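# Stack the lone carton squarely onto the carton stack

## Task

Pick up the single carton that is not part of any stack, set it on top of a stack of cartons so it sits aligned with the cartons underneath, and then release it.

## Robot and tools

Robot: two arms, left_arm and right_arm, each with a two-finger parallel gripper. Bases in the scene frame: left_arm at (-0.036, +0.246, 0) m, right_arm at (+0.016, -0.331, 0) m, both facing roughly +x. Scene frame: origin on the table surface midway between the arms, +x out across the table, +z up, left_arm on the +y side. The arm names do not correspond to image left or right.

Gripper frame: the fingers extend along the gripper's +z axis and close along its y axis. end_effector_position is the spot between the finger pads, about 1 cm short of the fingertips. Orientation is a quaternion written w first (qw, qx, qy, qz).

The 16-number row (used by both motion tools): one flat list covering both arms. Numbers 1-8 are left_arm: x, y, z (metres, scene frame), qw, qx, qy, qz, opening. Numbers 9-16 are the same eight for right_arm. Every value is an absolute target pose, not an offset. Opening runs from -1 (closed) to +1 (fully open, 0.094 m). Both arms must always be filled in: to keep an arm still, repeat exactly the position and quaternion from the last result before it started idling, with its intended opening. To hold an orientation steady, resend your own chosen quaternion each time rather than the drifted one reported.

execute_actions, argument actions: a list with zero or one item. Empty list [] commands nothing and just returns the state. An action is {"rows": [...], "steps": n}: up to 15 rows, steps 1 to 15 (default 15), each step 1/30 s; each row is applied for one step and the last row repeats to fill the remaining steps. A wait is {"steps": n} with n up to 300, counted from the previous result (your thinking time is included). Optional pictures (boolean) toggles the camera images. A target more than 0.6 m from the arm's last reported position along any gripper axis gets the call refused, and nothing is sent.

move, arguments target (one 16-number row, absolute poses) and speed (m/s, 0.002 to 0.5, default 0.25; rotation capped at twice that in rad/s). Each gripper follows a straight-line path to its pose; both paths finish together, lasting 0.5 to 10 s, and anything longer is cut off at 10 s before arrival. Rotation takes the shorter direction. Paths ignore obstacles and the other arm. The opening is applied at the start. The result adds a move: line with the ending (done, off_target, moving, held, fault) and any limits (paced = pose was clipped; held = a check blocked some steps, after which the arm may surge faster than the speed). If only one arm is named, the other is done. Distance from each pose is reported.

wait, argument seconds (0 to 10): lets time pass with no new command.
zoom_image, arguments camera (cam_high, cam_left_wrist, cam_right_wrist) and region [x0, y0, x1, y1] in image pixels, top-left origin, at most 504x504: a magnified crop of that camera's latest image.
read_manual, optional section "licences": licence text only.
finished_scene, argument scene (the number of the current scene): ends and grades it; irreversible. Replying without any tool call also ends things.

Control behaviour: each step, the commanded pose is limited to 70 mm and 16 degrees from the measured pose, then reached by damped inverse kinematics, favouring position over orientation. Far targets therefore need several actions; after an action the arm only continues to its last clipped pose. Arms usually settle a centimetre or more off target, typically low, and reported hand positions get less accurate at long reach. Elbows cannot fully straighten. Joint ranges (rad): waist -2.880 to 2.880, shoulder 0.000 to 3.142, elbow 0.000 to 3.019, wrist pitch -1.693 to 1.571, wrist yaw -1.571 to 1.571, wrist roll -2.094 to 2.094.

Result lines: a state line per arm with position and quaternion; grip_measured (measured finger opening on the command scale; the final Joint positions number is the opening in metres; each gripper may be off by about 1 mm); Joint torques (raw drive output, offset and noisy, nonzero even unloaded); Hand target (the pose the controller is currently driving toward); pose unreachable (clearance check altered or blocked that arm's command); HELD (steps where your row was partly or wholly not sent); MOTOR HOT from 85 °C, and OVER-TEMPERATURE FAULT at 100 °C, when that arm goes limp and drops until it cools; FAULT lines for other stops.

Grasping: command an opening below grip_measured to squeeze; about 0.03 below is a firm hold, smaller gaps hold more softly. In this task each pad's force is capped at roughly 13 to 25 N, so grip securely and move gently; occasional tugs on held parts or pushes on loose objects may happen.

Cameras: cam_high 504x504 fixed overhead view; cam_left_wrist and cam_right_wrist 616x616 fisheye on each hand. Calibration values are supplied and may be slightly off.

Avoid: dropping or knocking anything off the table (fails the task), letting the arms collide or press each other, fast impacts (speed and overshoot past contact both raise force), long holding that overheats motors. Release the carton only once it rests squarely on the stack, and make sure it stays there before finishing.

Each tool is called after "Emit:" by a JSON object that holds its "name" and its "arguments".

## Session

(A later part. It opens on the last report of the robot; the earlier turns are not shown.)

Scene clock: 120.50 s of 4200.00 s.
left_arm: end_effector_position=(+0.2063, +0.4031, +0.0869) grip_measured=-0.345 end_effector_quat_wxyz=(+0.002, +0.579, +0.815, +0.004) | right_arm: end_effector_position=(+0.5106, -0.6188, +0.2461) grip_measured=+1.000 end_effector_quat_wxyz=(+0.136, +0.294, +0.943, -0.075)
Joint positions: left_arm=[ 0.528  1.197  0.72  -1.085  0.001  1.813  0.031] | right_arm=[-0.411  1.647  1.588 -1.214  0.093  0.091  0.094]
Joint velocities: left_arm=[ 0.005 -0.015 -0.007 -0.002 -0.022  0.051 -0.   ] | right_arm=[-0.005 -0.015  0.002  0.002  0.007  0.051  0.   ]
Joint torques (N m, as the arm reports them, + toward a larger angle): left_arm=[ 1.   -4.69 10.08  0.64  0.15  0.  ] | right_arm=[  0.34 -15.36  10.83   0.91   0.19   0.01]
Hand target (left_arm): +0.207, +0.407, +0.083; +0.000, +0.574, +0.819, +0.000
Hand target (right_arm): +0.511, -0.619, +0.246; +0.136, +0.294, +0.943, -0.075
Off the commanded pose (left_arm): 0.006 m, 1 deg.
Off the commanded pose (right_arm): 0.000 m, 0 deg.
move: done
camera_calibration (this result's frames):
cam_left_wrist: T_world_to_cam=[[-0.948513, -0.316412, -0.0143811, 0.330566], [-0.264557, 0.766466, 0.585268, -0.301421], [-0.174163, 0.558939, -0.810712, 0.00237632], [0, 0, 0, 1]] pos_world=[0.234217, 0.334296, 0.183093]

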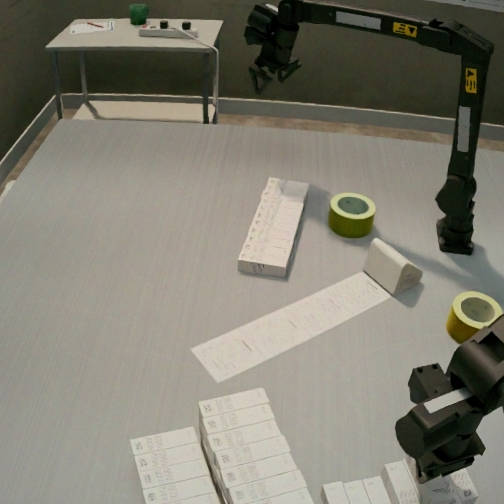

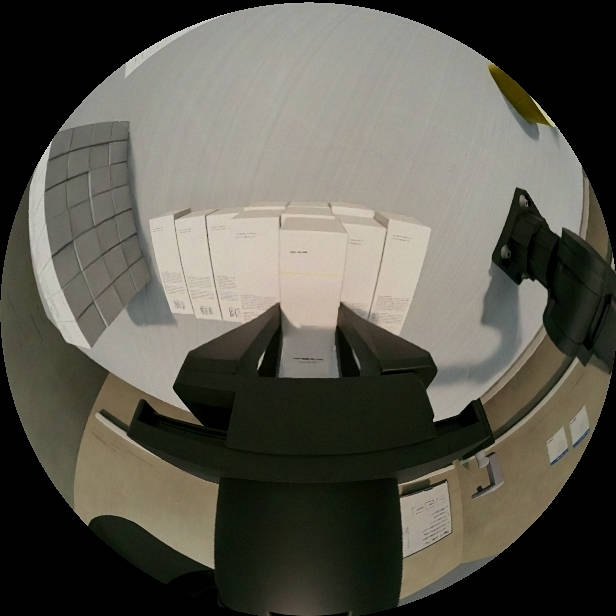

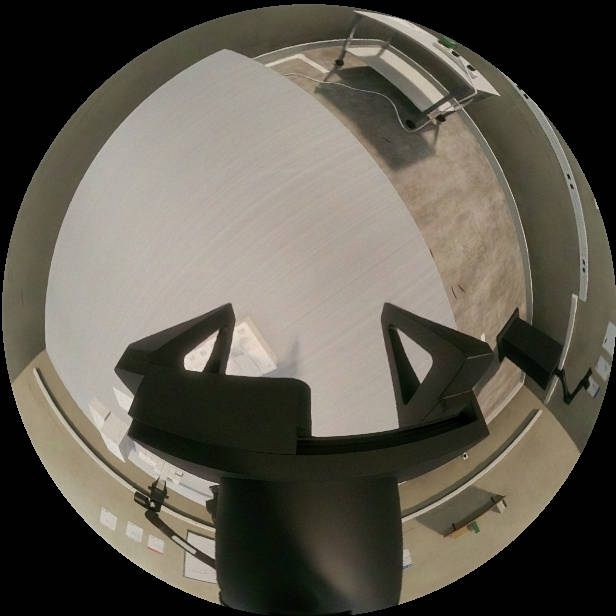

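Push further.

Emit:
{"name": "move", "arguments": {"target": [0.210,0.4095,0.079,0,0.5736,0.8192,0,-0.4,0.5106,-0.6188,0.2461,0.136,0.294,0.943,-0.075,1], "speed": 0.015}}

Emit:
{"name": "zoom_image", "arguments": {"camera": "cam_left_wrist", "region": [240, 190, 390, 290]}}

Scene clock: 123.00 s of 4200.00 s.
left_arm: end_effector_position=(+0.2063, +0.4031, +0.0864) grip_measured=-0.345 end_effector_quat_wxyz=(+0.002, +0.579, +0.815, +0.003) | right_arm: end_effector_position=(+0.5106, -0.6188, +0.2461) grip_measured=+1.000 end_effector_quat_wxyz=(+0.136, +0.294, +0.943, -0.075)
Joint positions: left_arm=[ 0.528  1.198  0.72  -1.085  0.001  1.813  0.031] | right_arm=[-0.411  1.647  1.588 -1.214  0.093  0.091  0.094]
Joint velocities: left_arm=[-0.005  0.005 -0.012  0.017  0.007 -0.007 -0.   ] | right_arm=[-0.005 -0.005 -0.002  0.007  0.037  0.037  0.   ]
Joint torques (N m, as the arm reports them, + toward a larger angle): left_arm=[ 1.   -3.6  10.18  1.08  0.15  0.  ] | right_arm=[  0.46 -15.35  10.85   0.92   0.18   0.01]
Hand target (left_arm): +0.209, +0.409, +0.079; +0.000, +0.574, +0.819, +0.000
Hand target (right_arm): +0.511, -0.619, +0.246; +0.136, +0.294, +0.943, -0.075
Off the commanded pose (left_arm): 0.010 m, 1 deg.
Off the commanded pose (right_arm): 0.000 m, 0 deg.
move: done
camera_calibration (this result's frames):
cam_left_wrist: T_world_to_cam=[[-0.948534, -0.316426, -0.0125355, 0.330328], [-0.263622, 0.767075, 0.584893, -0.301513], [-0.17546, 0.558095, -0.811014, 0.00261104], [0, 0, 0, 1]] pos_world=[0.2343, 0.33435, 0.182611]

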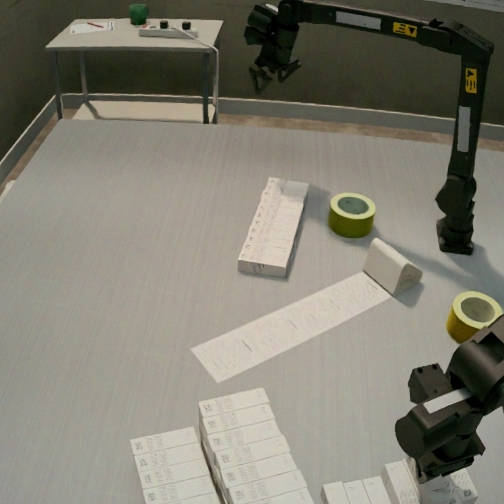

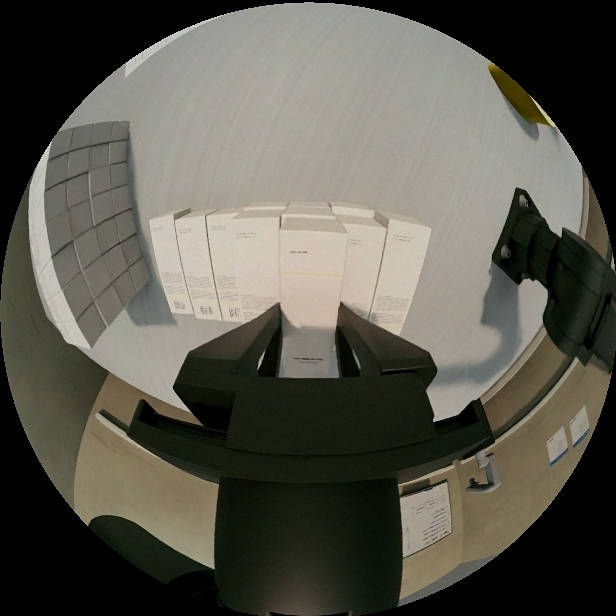

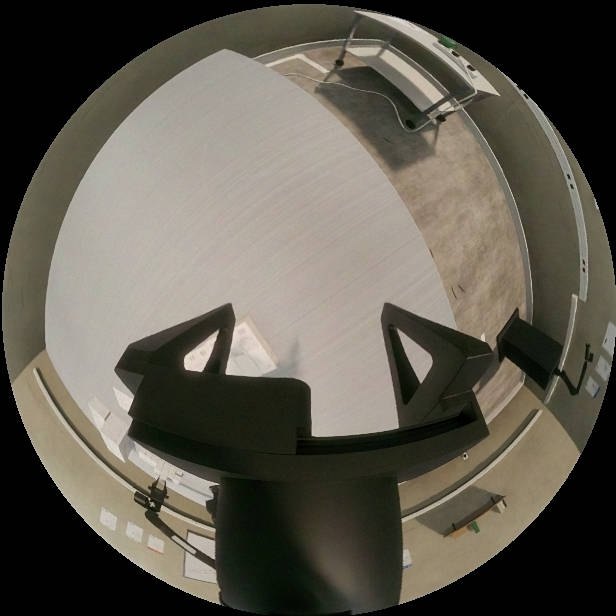

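Region (240, 190, 390, 290) of cam_left_wrist's 616x616 image, scaled by 3.360, with more detail than that image has.

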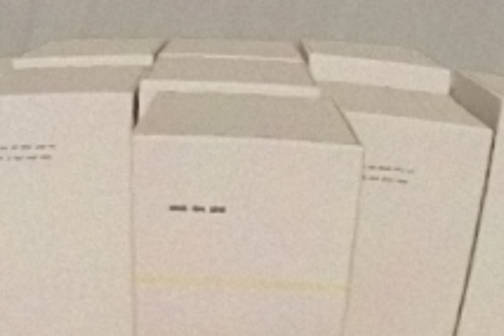

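Emit:
{"name": "move", "arguments": {"target": [0.203,0.405,0.097,0,0.5736,0.8192,0,-0.4,0.5106,-0.6188,0.2461,0.136,0.294,0.943,-0.075,1], "speed": 0.015}}

Scene clock: 126.07 s of 4200.00 s.
left_arm: end_effector_position=(+0.2009, +0.3996, +0.0876) grip_measured=-0.345 end_effector_quat_wxyz=(-0.002, +0.579, +0.815, -0.007) | right_arm: end_effector_position=(+0.5106, -0.6188, +0.2461) grip_measured=+1.000 end_effector_quat_wxyz=(+0.136, +0.294, +0.943, -0.075)
Joint positions: left_arm=[ 0.528  1.194  0.72  -1.112  0.001  1.813  0.031] | right_arm=[-0.411  1.647  1.588 -1.214  0.093  0.091  0.094]
Joint velocities: left_arm=[-0.005  0.005 -0.012 -0.002 -0.051 -0.022  0.   ] | right_arm=[-0.005 -0.005  0.012  0.002  0.081 -0.066  0.   ]
Joint torques (N m, as the arm reports them, + toward a larger angle): left_arm=[ 1.05 -7.05 11.34 -0.17  0.14  0.  ] | right_arm=[  0.56 -15.1   10.82   0.94   0.17   0.  ]
Hand target (left_arm): +0.203, +0.405, +0.097; +0.000, +0.574, +0.819, -0.000
Hand target (right_arm): +0.511, -0.619, +0.246; +0.136, +0.294, +0.943, -0.075
Off the commanded pose (left_arm): 0.011 m, 1 deg.
Off the commanded pose (right_arm): 0.000 m, 0 deg.
move: off_target (left_arm)
camera_calibration (this result's frames):
cam_left_wrist: T_world_to_cam=[[-0.948568, -0.316448, 0.00887522, 0.322323], [-0.252816, 0.774106, 0.580383, -0.305563], [-0.190532, 0.548289, -0.814295, 0.0118469], [0, 0, 0, 1]] pos_world=[0.230751, 0.332041, 0.18413]

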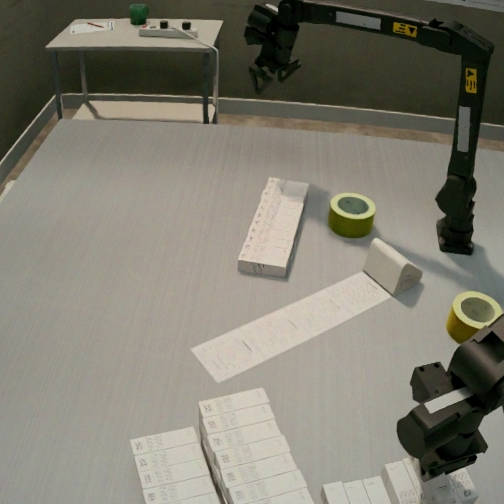

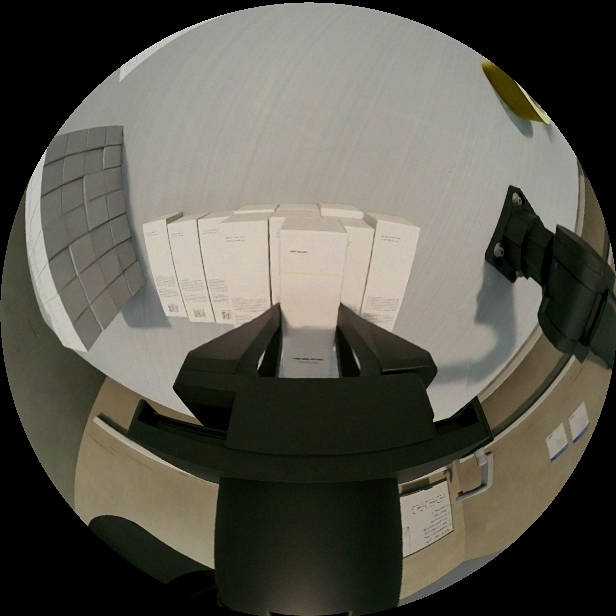

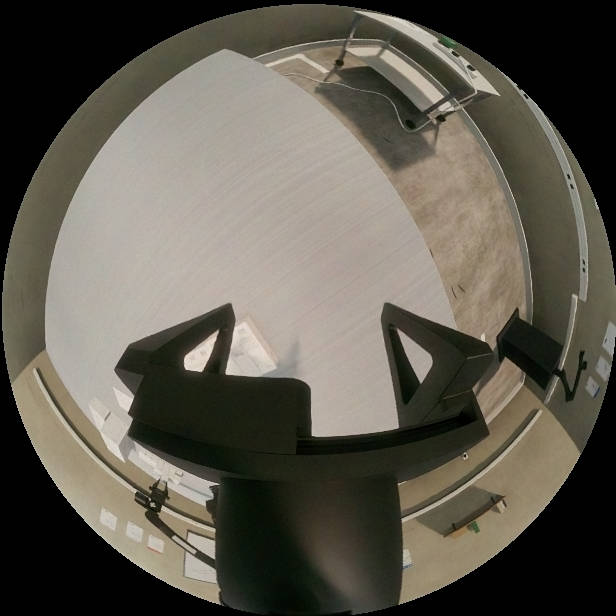

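Emit:
{"name": "move", "arguments": {"target": [0.214,0.411,0.112,0,0.5736,0.8192,0,-0.4,0.5106,-0.6188,0.2461,0.136,0.294,0.943,-0.075,1], "speed": 0.05}}

Scene clock: 130.37 s of 4200.00 s.
left_arm: end_effector_position=(+0.2041, +0.4016, +0.0985) grip_measured=-0.345 end_effector_quat_wxyz=(-0.003, +0.579, +0.815, -0.010) | right_arm: end_effector_position=(+0.5106, -0.6188, +0.2461) grip_measured=+1.000 end_effector_quat_wxyz=(+0.136, +0.294, +0.943, -0.075)
Joint positions: left_arm=[ 0.528  1.194  0.752 -1.15   0.001  1.813  0.031] | right_arm=[-0.411  1.647  1.588 -1.214  0.093  0.091  0.094]
Joint velocities: left_arm=[-0.005 -0.015 -0.002 -0.012 -0.051  0.022 -0.   ] | right_arm=[ 0.005 -0.005 -0.002 -0.002  0.007 -0.037  0.   ]
Joint torques (N m, as the arm reports them, + toward a larger angle): left_arm=[ 0.73 -5.99 13.46 -0.19  0.15 -0.03] | right_arm=[  0.41 -15.17  10.83   0.89   0.18   0.01]
Hand target (left_arm): +0.214, +0.411, +0.112; +0.000, +0.574, +0.819, +0.000
Hand target (right_arm): +0.511, -0.619, +0.246; +0.136, +0.294, +0.943, -0.075
Off the commanded pose (left_arm): 0.019 m, 1 deg.
Off the commanded pose (right_arm): 0.000 m, 0 deg.
After step 90, 0.33 s passed at rest.
move: off_target (left_arm)
camera_calibration (this result's frames):
cam_left_wrist: T_world_to_cam=[[-0.948503, -0.316406, 0.0151504, 0.325207], [-0.249665, 0.776156, 0.579008, -0.313997], [-0.19496, 0.545408, -0.815181, 0.0223313], [0, 0, 0, 1]] pos_world=[0.234419, 0.334428, 0.195083]

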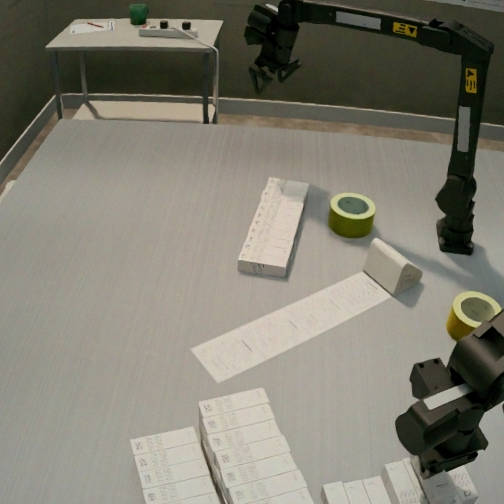

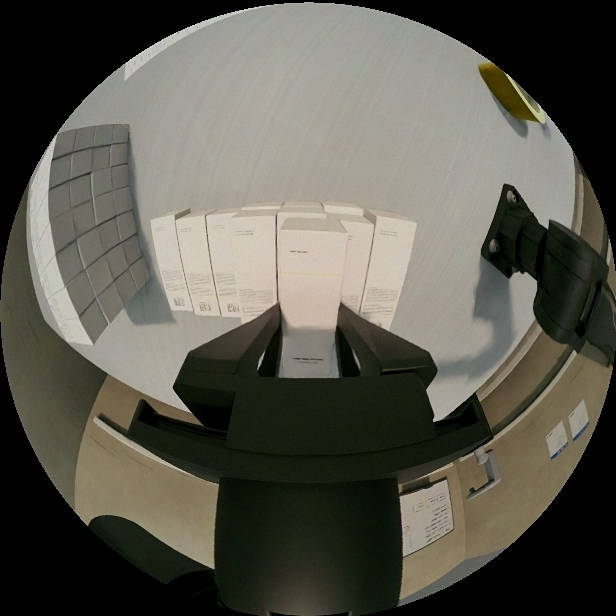

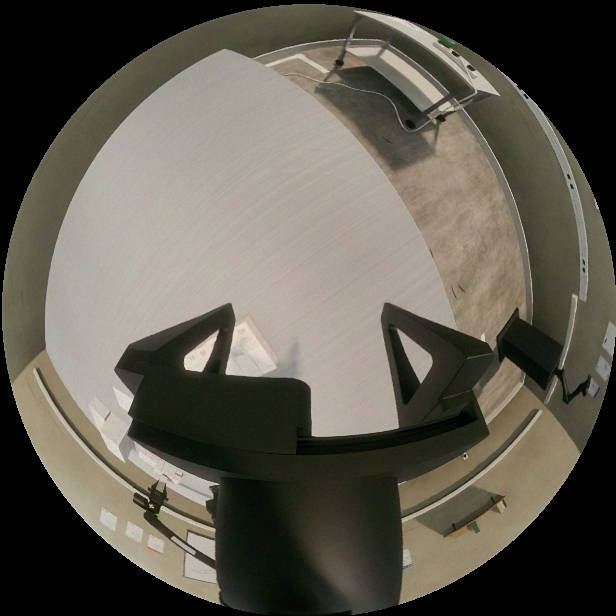

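Emit:
{"name": "move", "arguments": {"target": [0.2095,0.409,0.081,0,0.5736,0.8192,0,-0.4,0.5106,-0.6188,0.2461,0.136,0.294,0.943,-0.075,1], "speed": 0.03}}

Emit:
{"name": "zoom_image", "arguments": {"camera": "cam_left_wrist", "region": [240, 190, 390, 290]}}

Scene clock: 134.83 s of 4200.00 s.
left_arm: end_effector_position=(+0.2102, +0.4056, +0.0870) grip_measured=-0.345 end_effector_quat_wxyz=(+0.001, +0.579, +0.815, +0.002) | right_arm: end_effector_position=(+0.5106, -0.6188, +0.2461) grip_measured=+1.000 end_effector_quat_wxyz=(+0.136, +0.294, +0.943, -0.075)
Joint positions: left_arm=[ 0.528  1.214  0.734 -1.087  0.001  1.813  0.031] | right_arm=[-0.411  1.647  1.588 -1.214  0.093  0.091  0.094]
Joint velocities: left_arm=[-0.015 -0.005 -0.017 -0.022 -0.051  0.022 -0.001] | right_arm=[-0.005 -0.034 -0.007  0.002  0.007 -0.037  0.   ]
Joint torques (N m, as the arm reports them, + toward a larger angle): left_arm=[ 1.1  -5.43  9.1   0.94  0.17  0.  ] | right_arm=[  0.42 -15.32  10.84   0.89   0.17   0.  ]
Hand target (left_arm): +0.209, +0.409, +0.081; +0.000, +0.574, +0.819, -0.000
Hand target (right_arm): +0.511, -0.619, +0.246; +0.136, +0.294, +0.943, -0.075
Off the commanded pose (left_arm): 0.007 m, 1 deg.
Off the commanded pose (right_arm): 0.000 m, 0 deg.
After step 90, 0.53 s passed at rest.
move: done
camera_calibration (this result's frames):
cam_left_wrist: T_world_to_cam=[[-0.948566, -0.316446, -0.00921328, 0.334566], [-0.26194, 0.768169, 0.584212, -0.303504], [-0.177794, 0.556576, -0.811549, 0.0034943], [0, 0, 0, 1]] pos_world=[0.23848, 0.33707, 0.183229]

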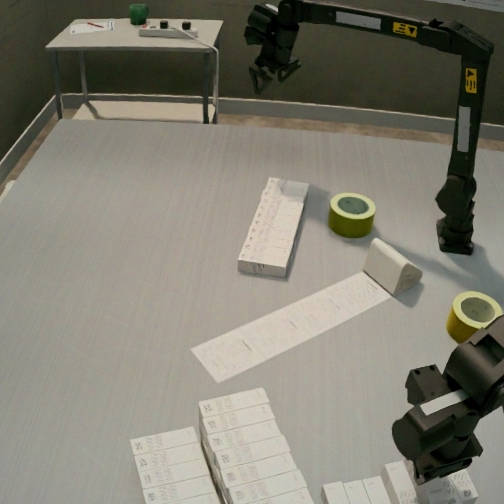

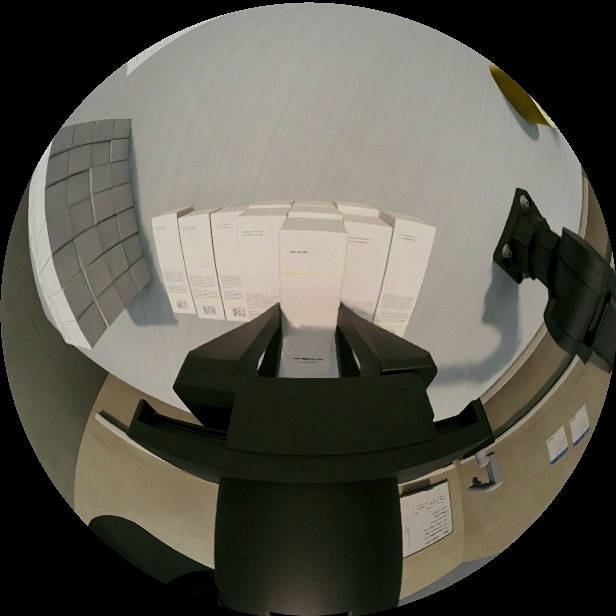

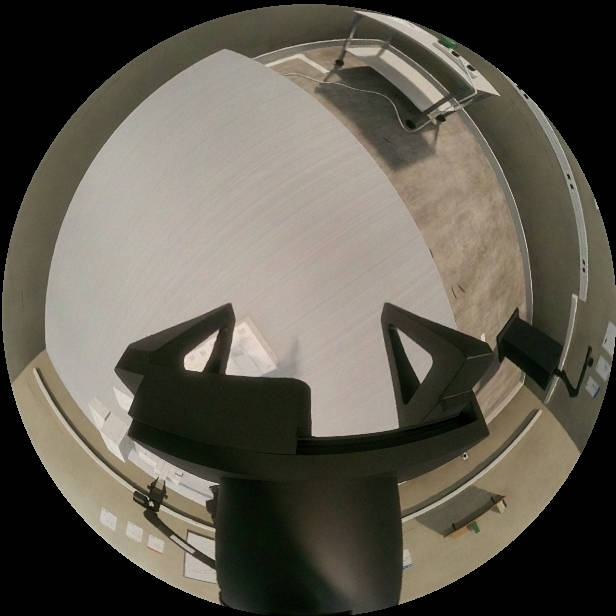

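Region (240, 190, 390, 290) of cam_left_wrist's 616x616 image, scaled by 3.360, with more detail than that image has.

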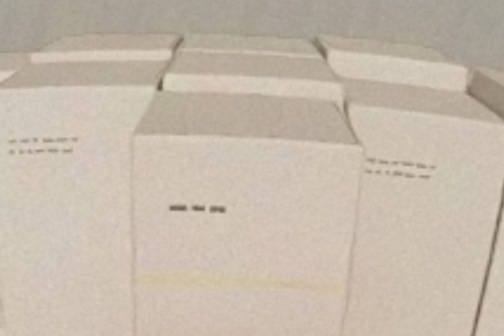

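Emit:
{"name": "move", "arguments": {"target": [0.204,0.4065,0.077,0,0.5736,0.8192,0,-0.4,0.5106,-0.6188,0.2461,0.136,0.294,0.943,-0.075,1], "speed": 0.015}}

Emit:
{"name": "zoom_image", "arguments": {"camera": "cam_left_wrist", "region": [240, 190, 390, 290]}}

Scene clock: 138.97 s of 4200.00 s.
left_arm: end_effector_position=(+0.2099, +0.4054, +0.0865) grip_measured=-0.345 end_effector_quat_wxyz=(+0.002, +0.579, +0.815, +0.003) | right_arm: end_effector_position=(+0.5106, -0.6188, +0.2461) grip_measured=+1.000 end_effector_quat_wxyz=(+0.136, +0.294, +0.943, -0.075)
Joint positions: left_arm=[ 0.528  1.211  0.731 -1.083  0.001  1.813  0.031] | right_arm=[-0.411  1.647  1.588 -1.214  0.093  0.091  0.094]
Joint velocities: left_arm=[-0.005 -0.005  0.017  0.002  0.022 -0.007 -0.   ] | right_arm=[-0.015 -0.015  0.007 -0.007  0.007 -0.081  0.   ]
Joint torques (N m, as the arm reports them, + toward a larger angle): left_arm=[ 1.13 -5.92  7.76  1.1   0.15  0.02] | right_arm=[  0.49 -15.32  10.88   0.88   0.18   0.  ]
Hand target (left_arm): +0.204, +0.406, +0.077; +0.000, +0.574, +0.819, +0.000
Hand target (right_arm): +0.511, -0.619, +0.246; +0.136, +0.294, +0.943, -0.075
Off the commanded pose (left_arm): 0.011 m, 1 deg.
Off the commanded pose (right_arm): 0.000 m, 0 deg.
After step 90, 0.13 s passed at rest.
move: off_target (left_arm)
camera_calibration (this result's frames):
cam_left_wrist: T_world_to_cam=[[-0.948534, -0.316426, -0.0125355, 0.334544], [-0.263622, 0.767075, 0.584893, -0.302449], [-0.17546, 0.558095, -0.811014, 0.00203237], [0, 0, 0, 1]] pos_world=[0.23795, 0.336725, 0.182742]

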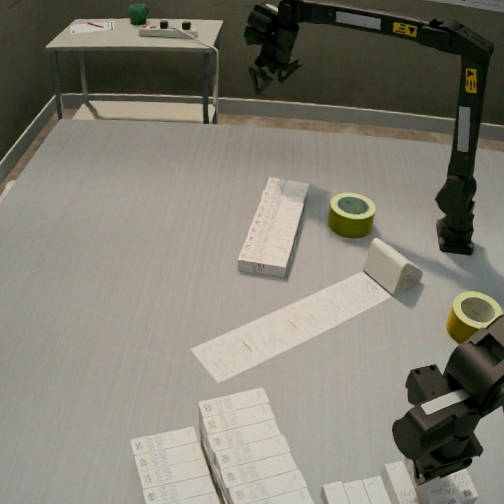

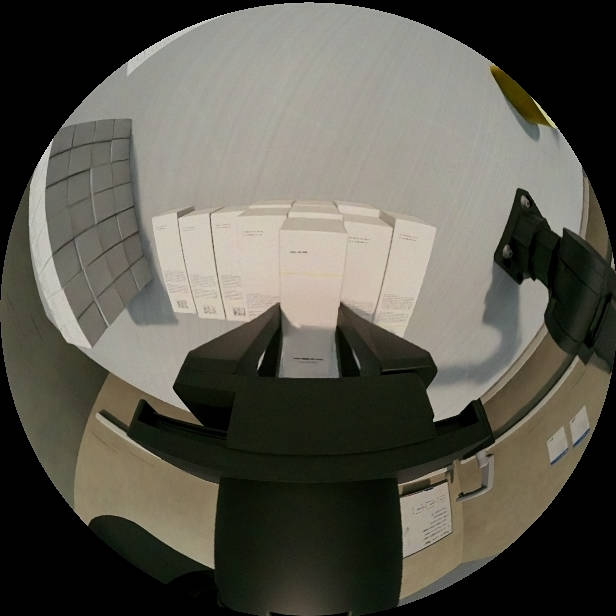

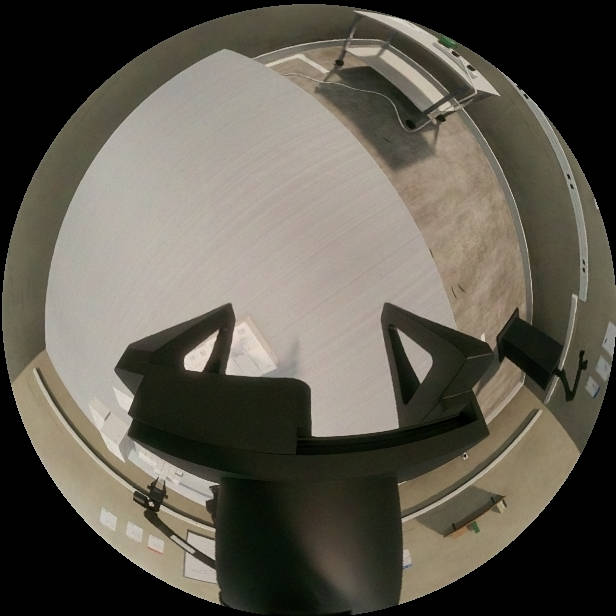

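Region (240, 190, 390, 290) of cam_left_wrist's 616x616 image, scaled by 3.360, with more detail than that image has.

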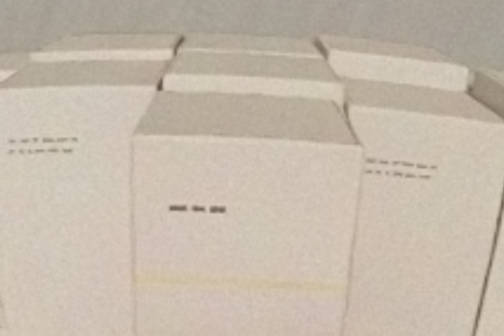

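In contact. Release while easing the push.

Emit:
{"name": "move", "arguments": {"target": [0.2085,0.407,0.085,0,0.5736,0.8192,0,0.2,0.5106,-0.6188,0.2461,0.136,0.294,0.943,-0.075,1], "speed": 0.02}}

Emit:
{"name": "move", "arguments": {"target": [0.21,0.405,0.2,0,0.5736,0.8192,0,0.2,0.5106,-0.6188,0.2461,0.136,0.294,0.943,-0.075,1], "speed": 0.15}}

Scene clock: 141.77 s of 4200.00 s.
left_arm: end_effector_position=(+0.2099, +0.4055, +0.0866) grip_measured=+0.199 end_effector_quat_wxyz=(+0.002, +0.579, +0.815, +0.003) | right_arm: end_effector_position=(+0.5106, -0.6188, +0.2461) grip_measured=+1.000 end_effector_quat_wxyz=(+0.136, +0.294, +0.943, -0.075)
Joint positions: left_arm=[ 0.528  1.211  0.731 -1.083  0.001  1.813  0.056] | right_arm=[-0.411  1.647  1.588 -1.214  0.093  0.091  0.094]
Joint velocities: left_arm=[ 0.005  0.005  0.007 -0.007 -0.022 -0.007  0.   ] | right_arm=[ 0.005 -0.005  0.002 -0.017  0.007  0.037  0.   ]
Joint torques (N m, as the arm reports them, + toward a larger angle): left_arm=[ 0.69 -5.96  9.66  0.32  0.15 -0.05] | right_arm=[  0.61 -15.27  10.81   0.9    0.17   0.01]
Hand target (left_arm): +0.208, +0.407, +0.085; +0.000, +0.574, +0.819, +0.000
Hand target (right_arm): +0.511, -0.619, +0.246; +0.136, +0.294, +0.943, -0.075
Off the commanded pose (left_arm): 0.003 m, 1 deg.
Off the commanded pose (right_arm): 0.000 m, 0 deg.
move: done
camera_calibration (this result's frames):
cam_left_wrist: T_world_to_cam=[[-0.94853, -0.316423, -0.0129046, 0.334591], [-0.263809, 0.766953, 0.584968, -0.302431], [-0.1752, 0.558264, -0.810954, 0.00198545], [0, 0, 0, 1]] pos_world=[0.237934, 0.336714, 0.18284]

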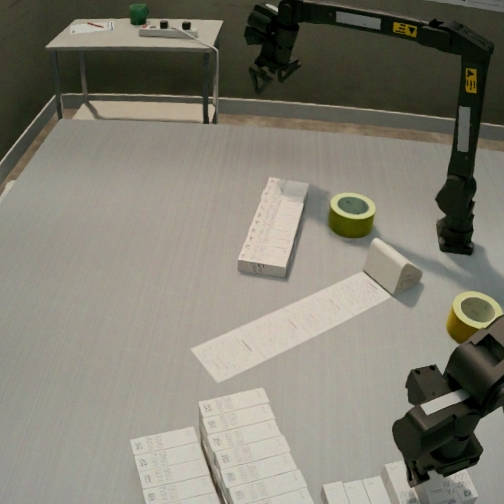

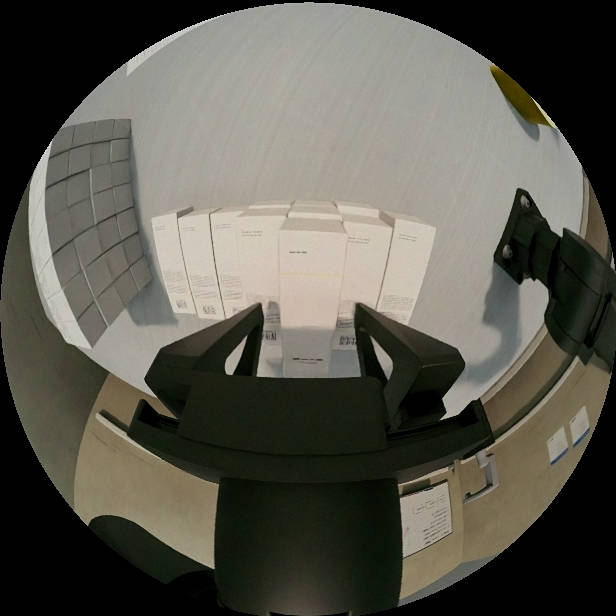

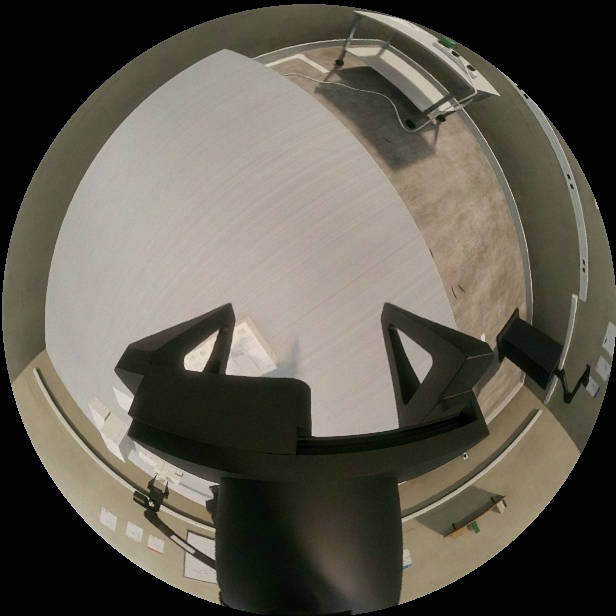

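Scene clock: 142.90 s of 4200.00 s.
left_arm: end_effector_position=(+0.2041, +0.4017, +0.1842) grip_measured=+0.199 end_effector_quat_wxyz=(-0.004, +0.578, +0.816, -0.013) | right_arm: end_effector_position=(+0.5106, -0.6188, +0.2461) grip_measured=+1.000 end_effector_quat_wxyz=(+0.136, +0.294, +0.943, -0.075)
Joint positions: left_arm=[ 0.528  1.117  0.931 -1.411  0.001  1.81   0.056] | right_arm=[-0.411  1.647  1.588 -1.214  0.093  0.091  0.094]
Joint velocities: left_arm=[-0.005 -0.005 -0.017 -0.017  0.051  0.022 -0.002] | right_arm=[ 0.015  0.005 -0.002 -0.002 -0.022  0.022  0.   ]
Joint torques (N m, as the arm reports them, + toward a larger angle): left_arm=[ 0.04 -5.97 13.9  -0.1   0.15 -0.11] | right_arm=[  0.53 -15.18  10.83   0.87   0.17   0.02]
Hand target (left_arm): +0.211, +0.406, +0.200; +0.000, +0.574, +0.819, +0.000
Hand target (right_arm): +0.511, -0.619, +0.246; +0.136, +0.294, +0.943, -0.075
Off the commanded pose (left_arm): 0.017 m, 2 deg.
Off the commanded pose (right_arm): 0.000 m, 0 deg.
move: off_target (left_arm)
camera_calibration (this result's frames):
cam_left_wrist: T_world_to_cam=[[-0.947325, -0.319604, 0.0207141, 0.323938], [-0.249528, 0.777066, 0.577845, -0.363796], [-0.200778, 0.542238, -0.815884, 0.0947766], [0, 0, 0, 1]] pos_world=[0.235126, 0.334834, 0.280834]

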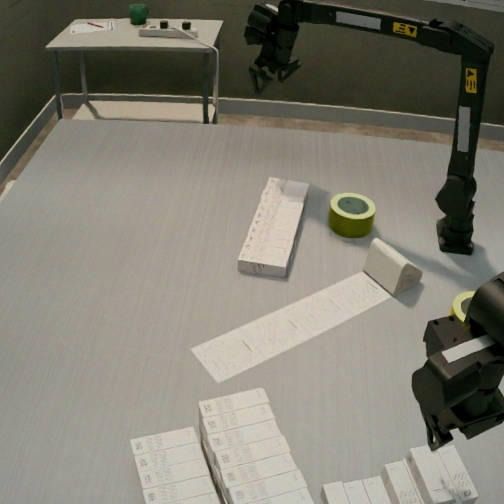

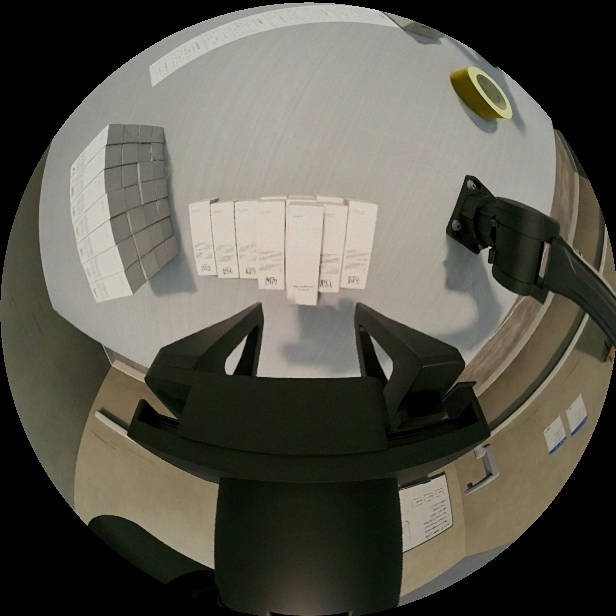

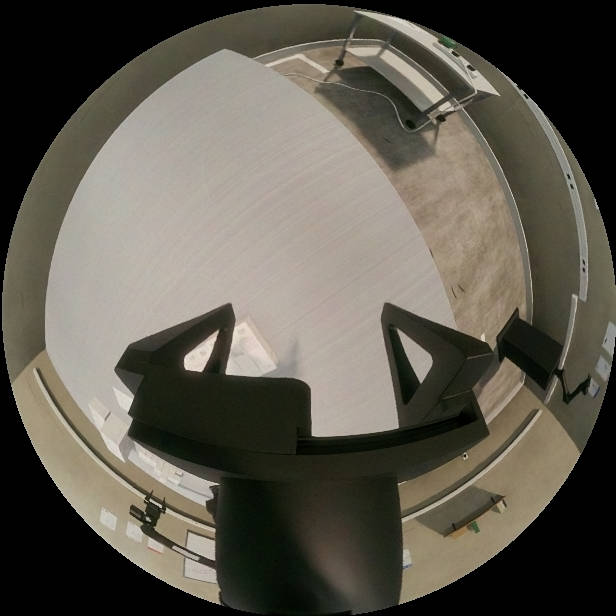

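Emit:
{"name": "zoom_image", "arguments": {"camera": "cam_left_wrist", "region": [230, 180, 400, 320]}}

Emit:
{"name": "zoom_image", "arguments": {"camera": "cam_high", "region": [360, 400, 504, 504]}}

Region (230, 180, 400, 320) of cam_left_wrist's 616x616 image, scaled by 2.965, with more detail than that image has; it fills the top 415 rows of this view, and the rest is white.

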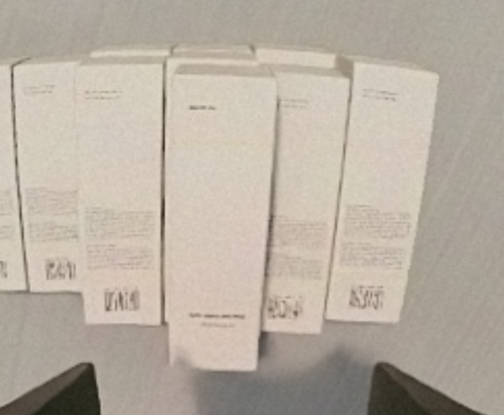

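Region (360, 400, 504, 504) of cam_high's 504x504 image, scaled by 3.500, with more detail than that image has.

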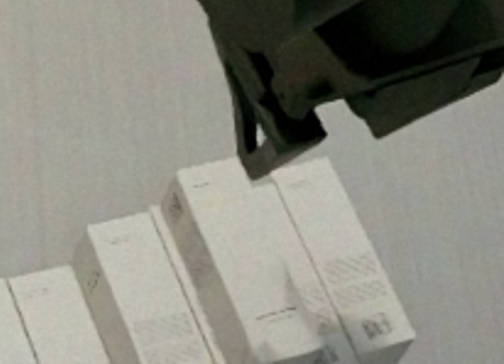

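Emit:
{"name": "finished_scene", "arguments": {"scene": 1}}

The scene is finished: the task was done.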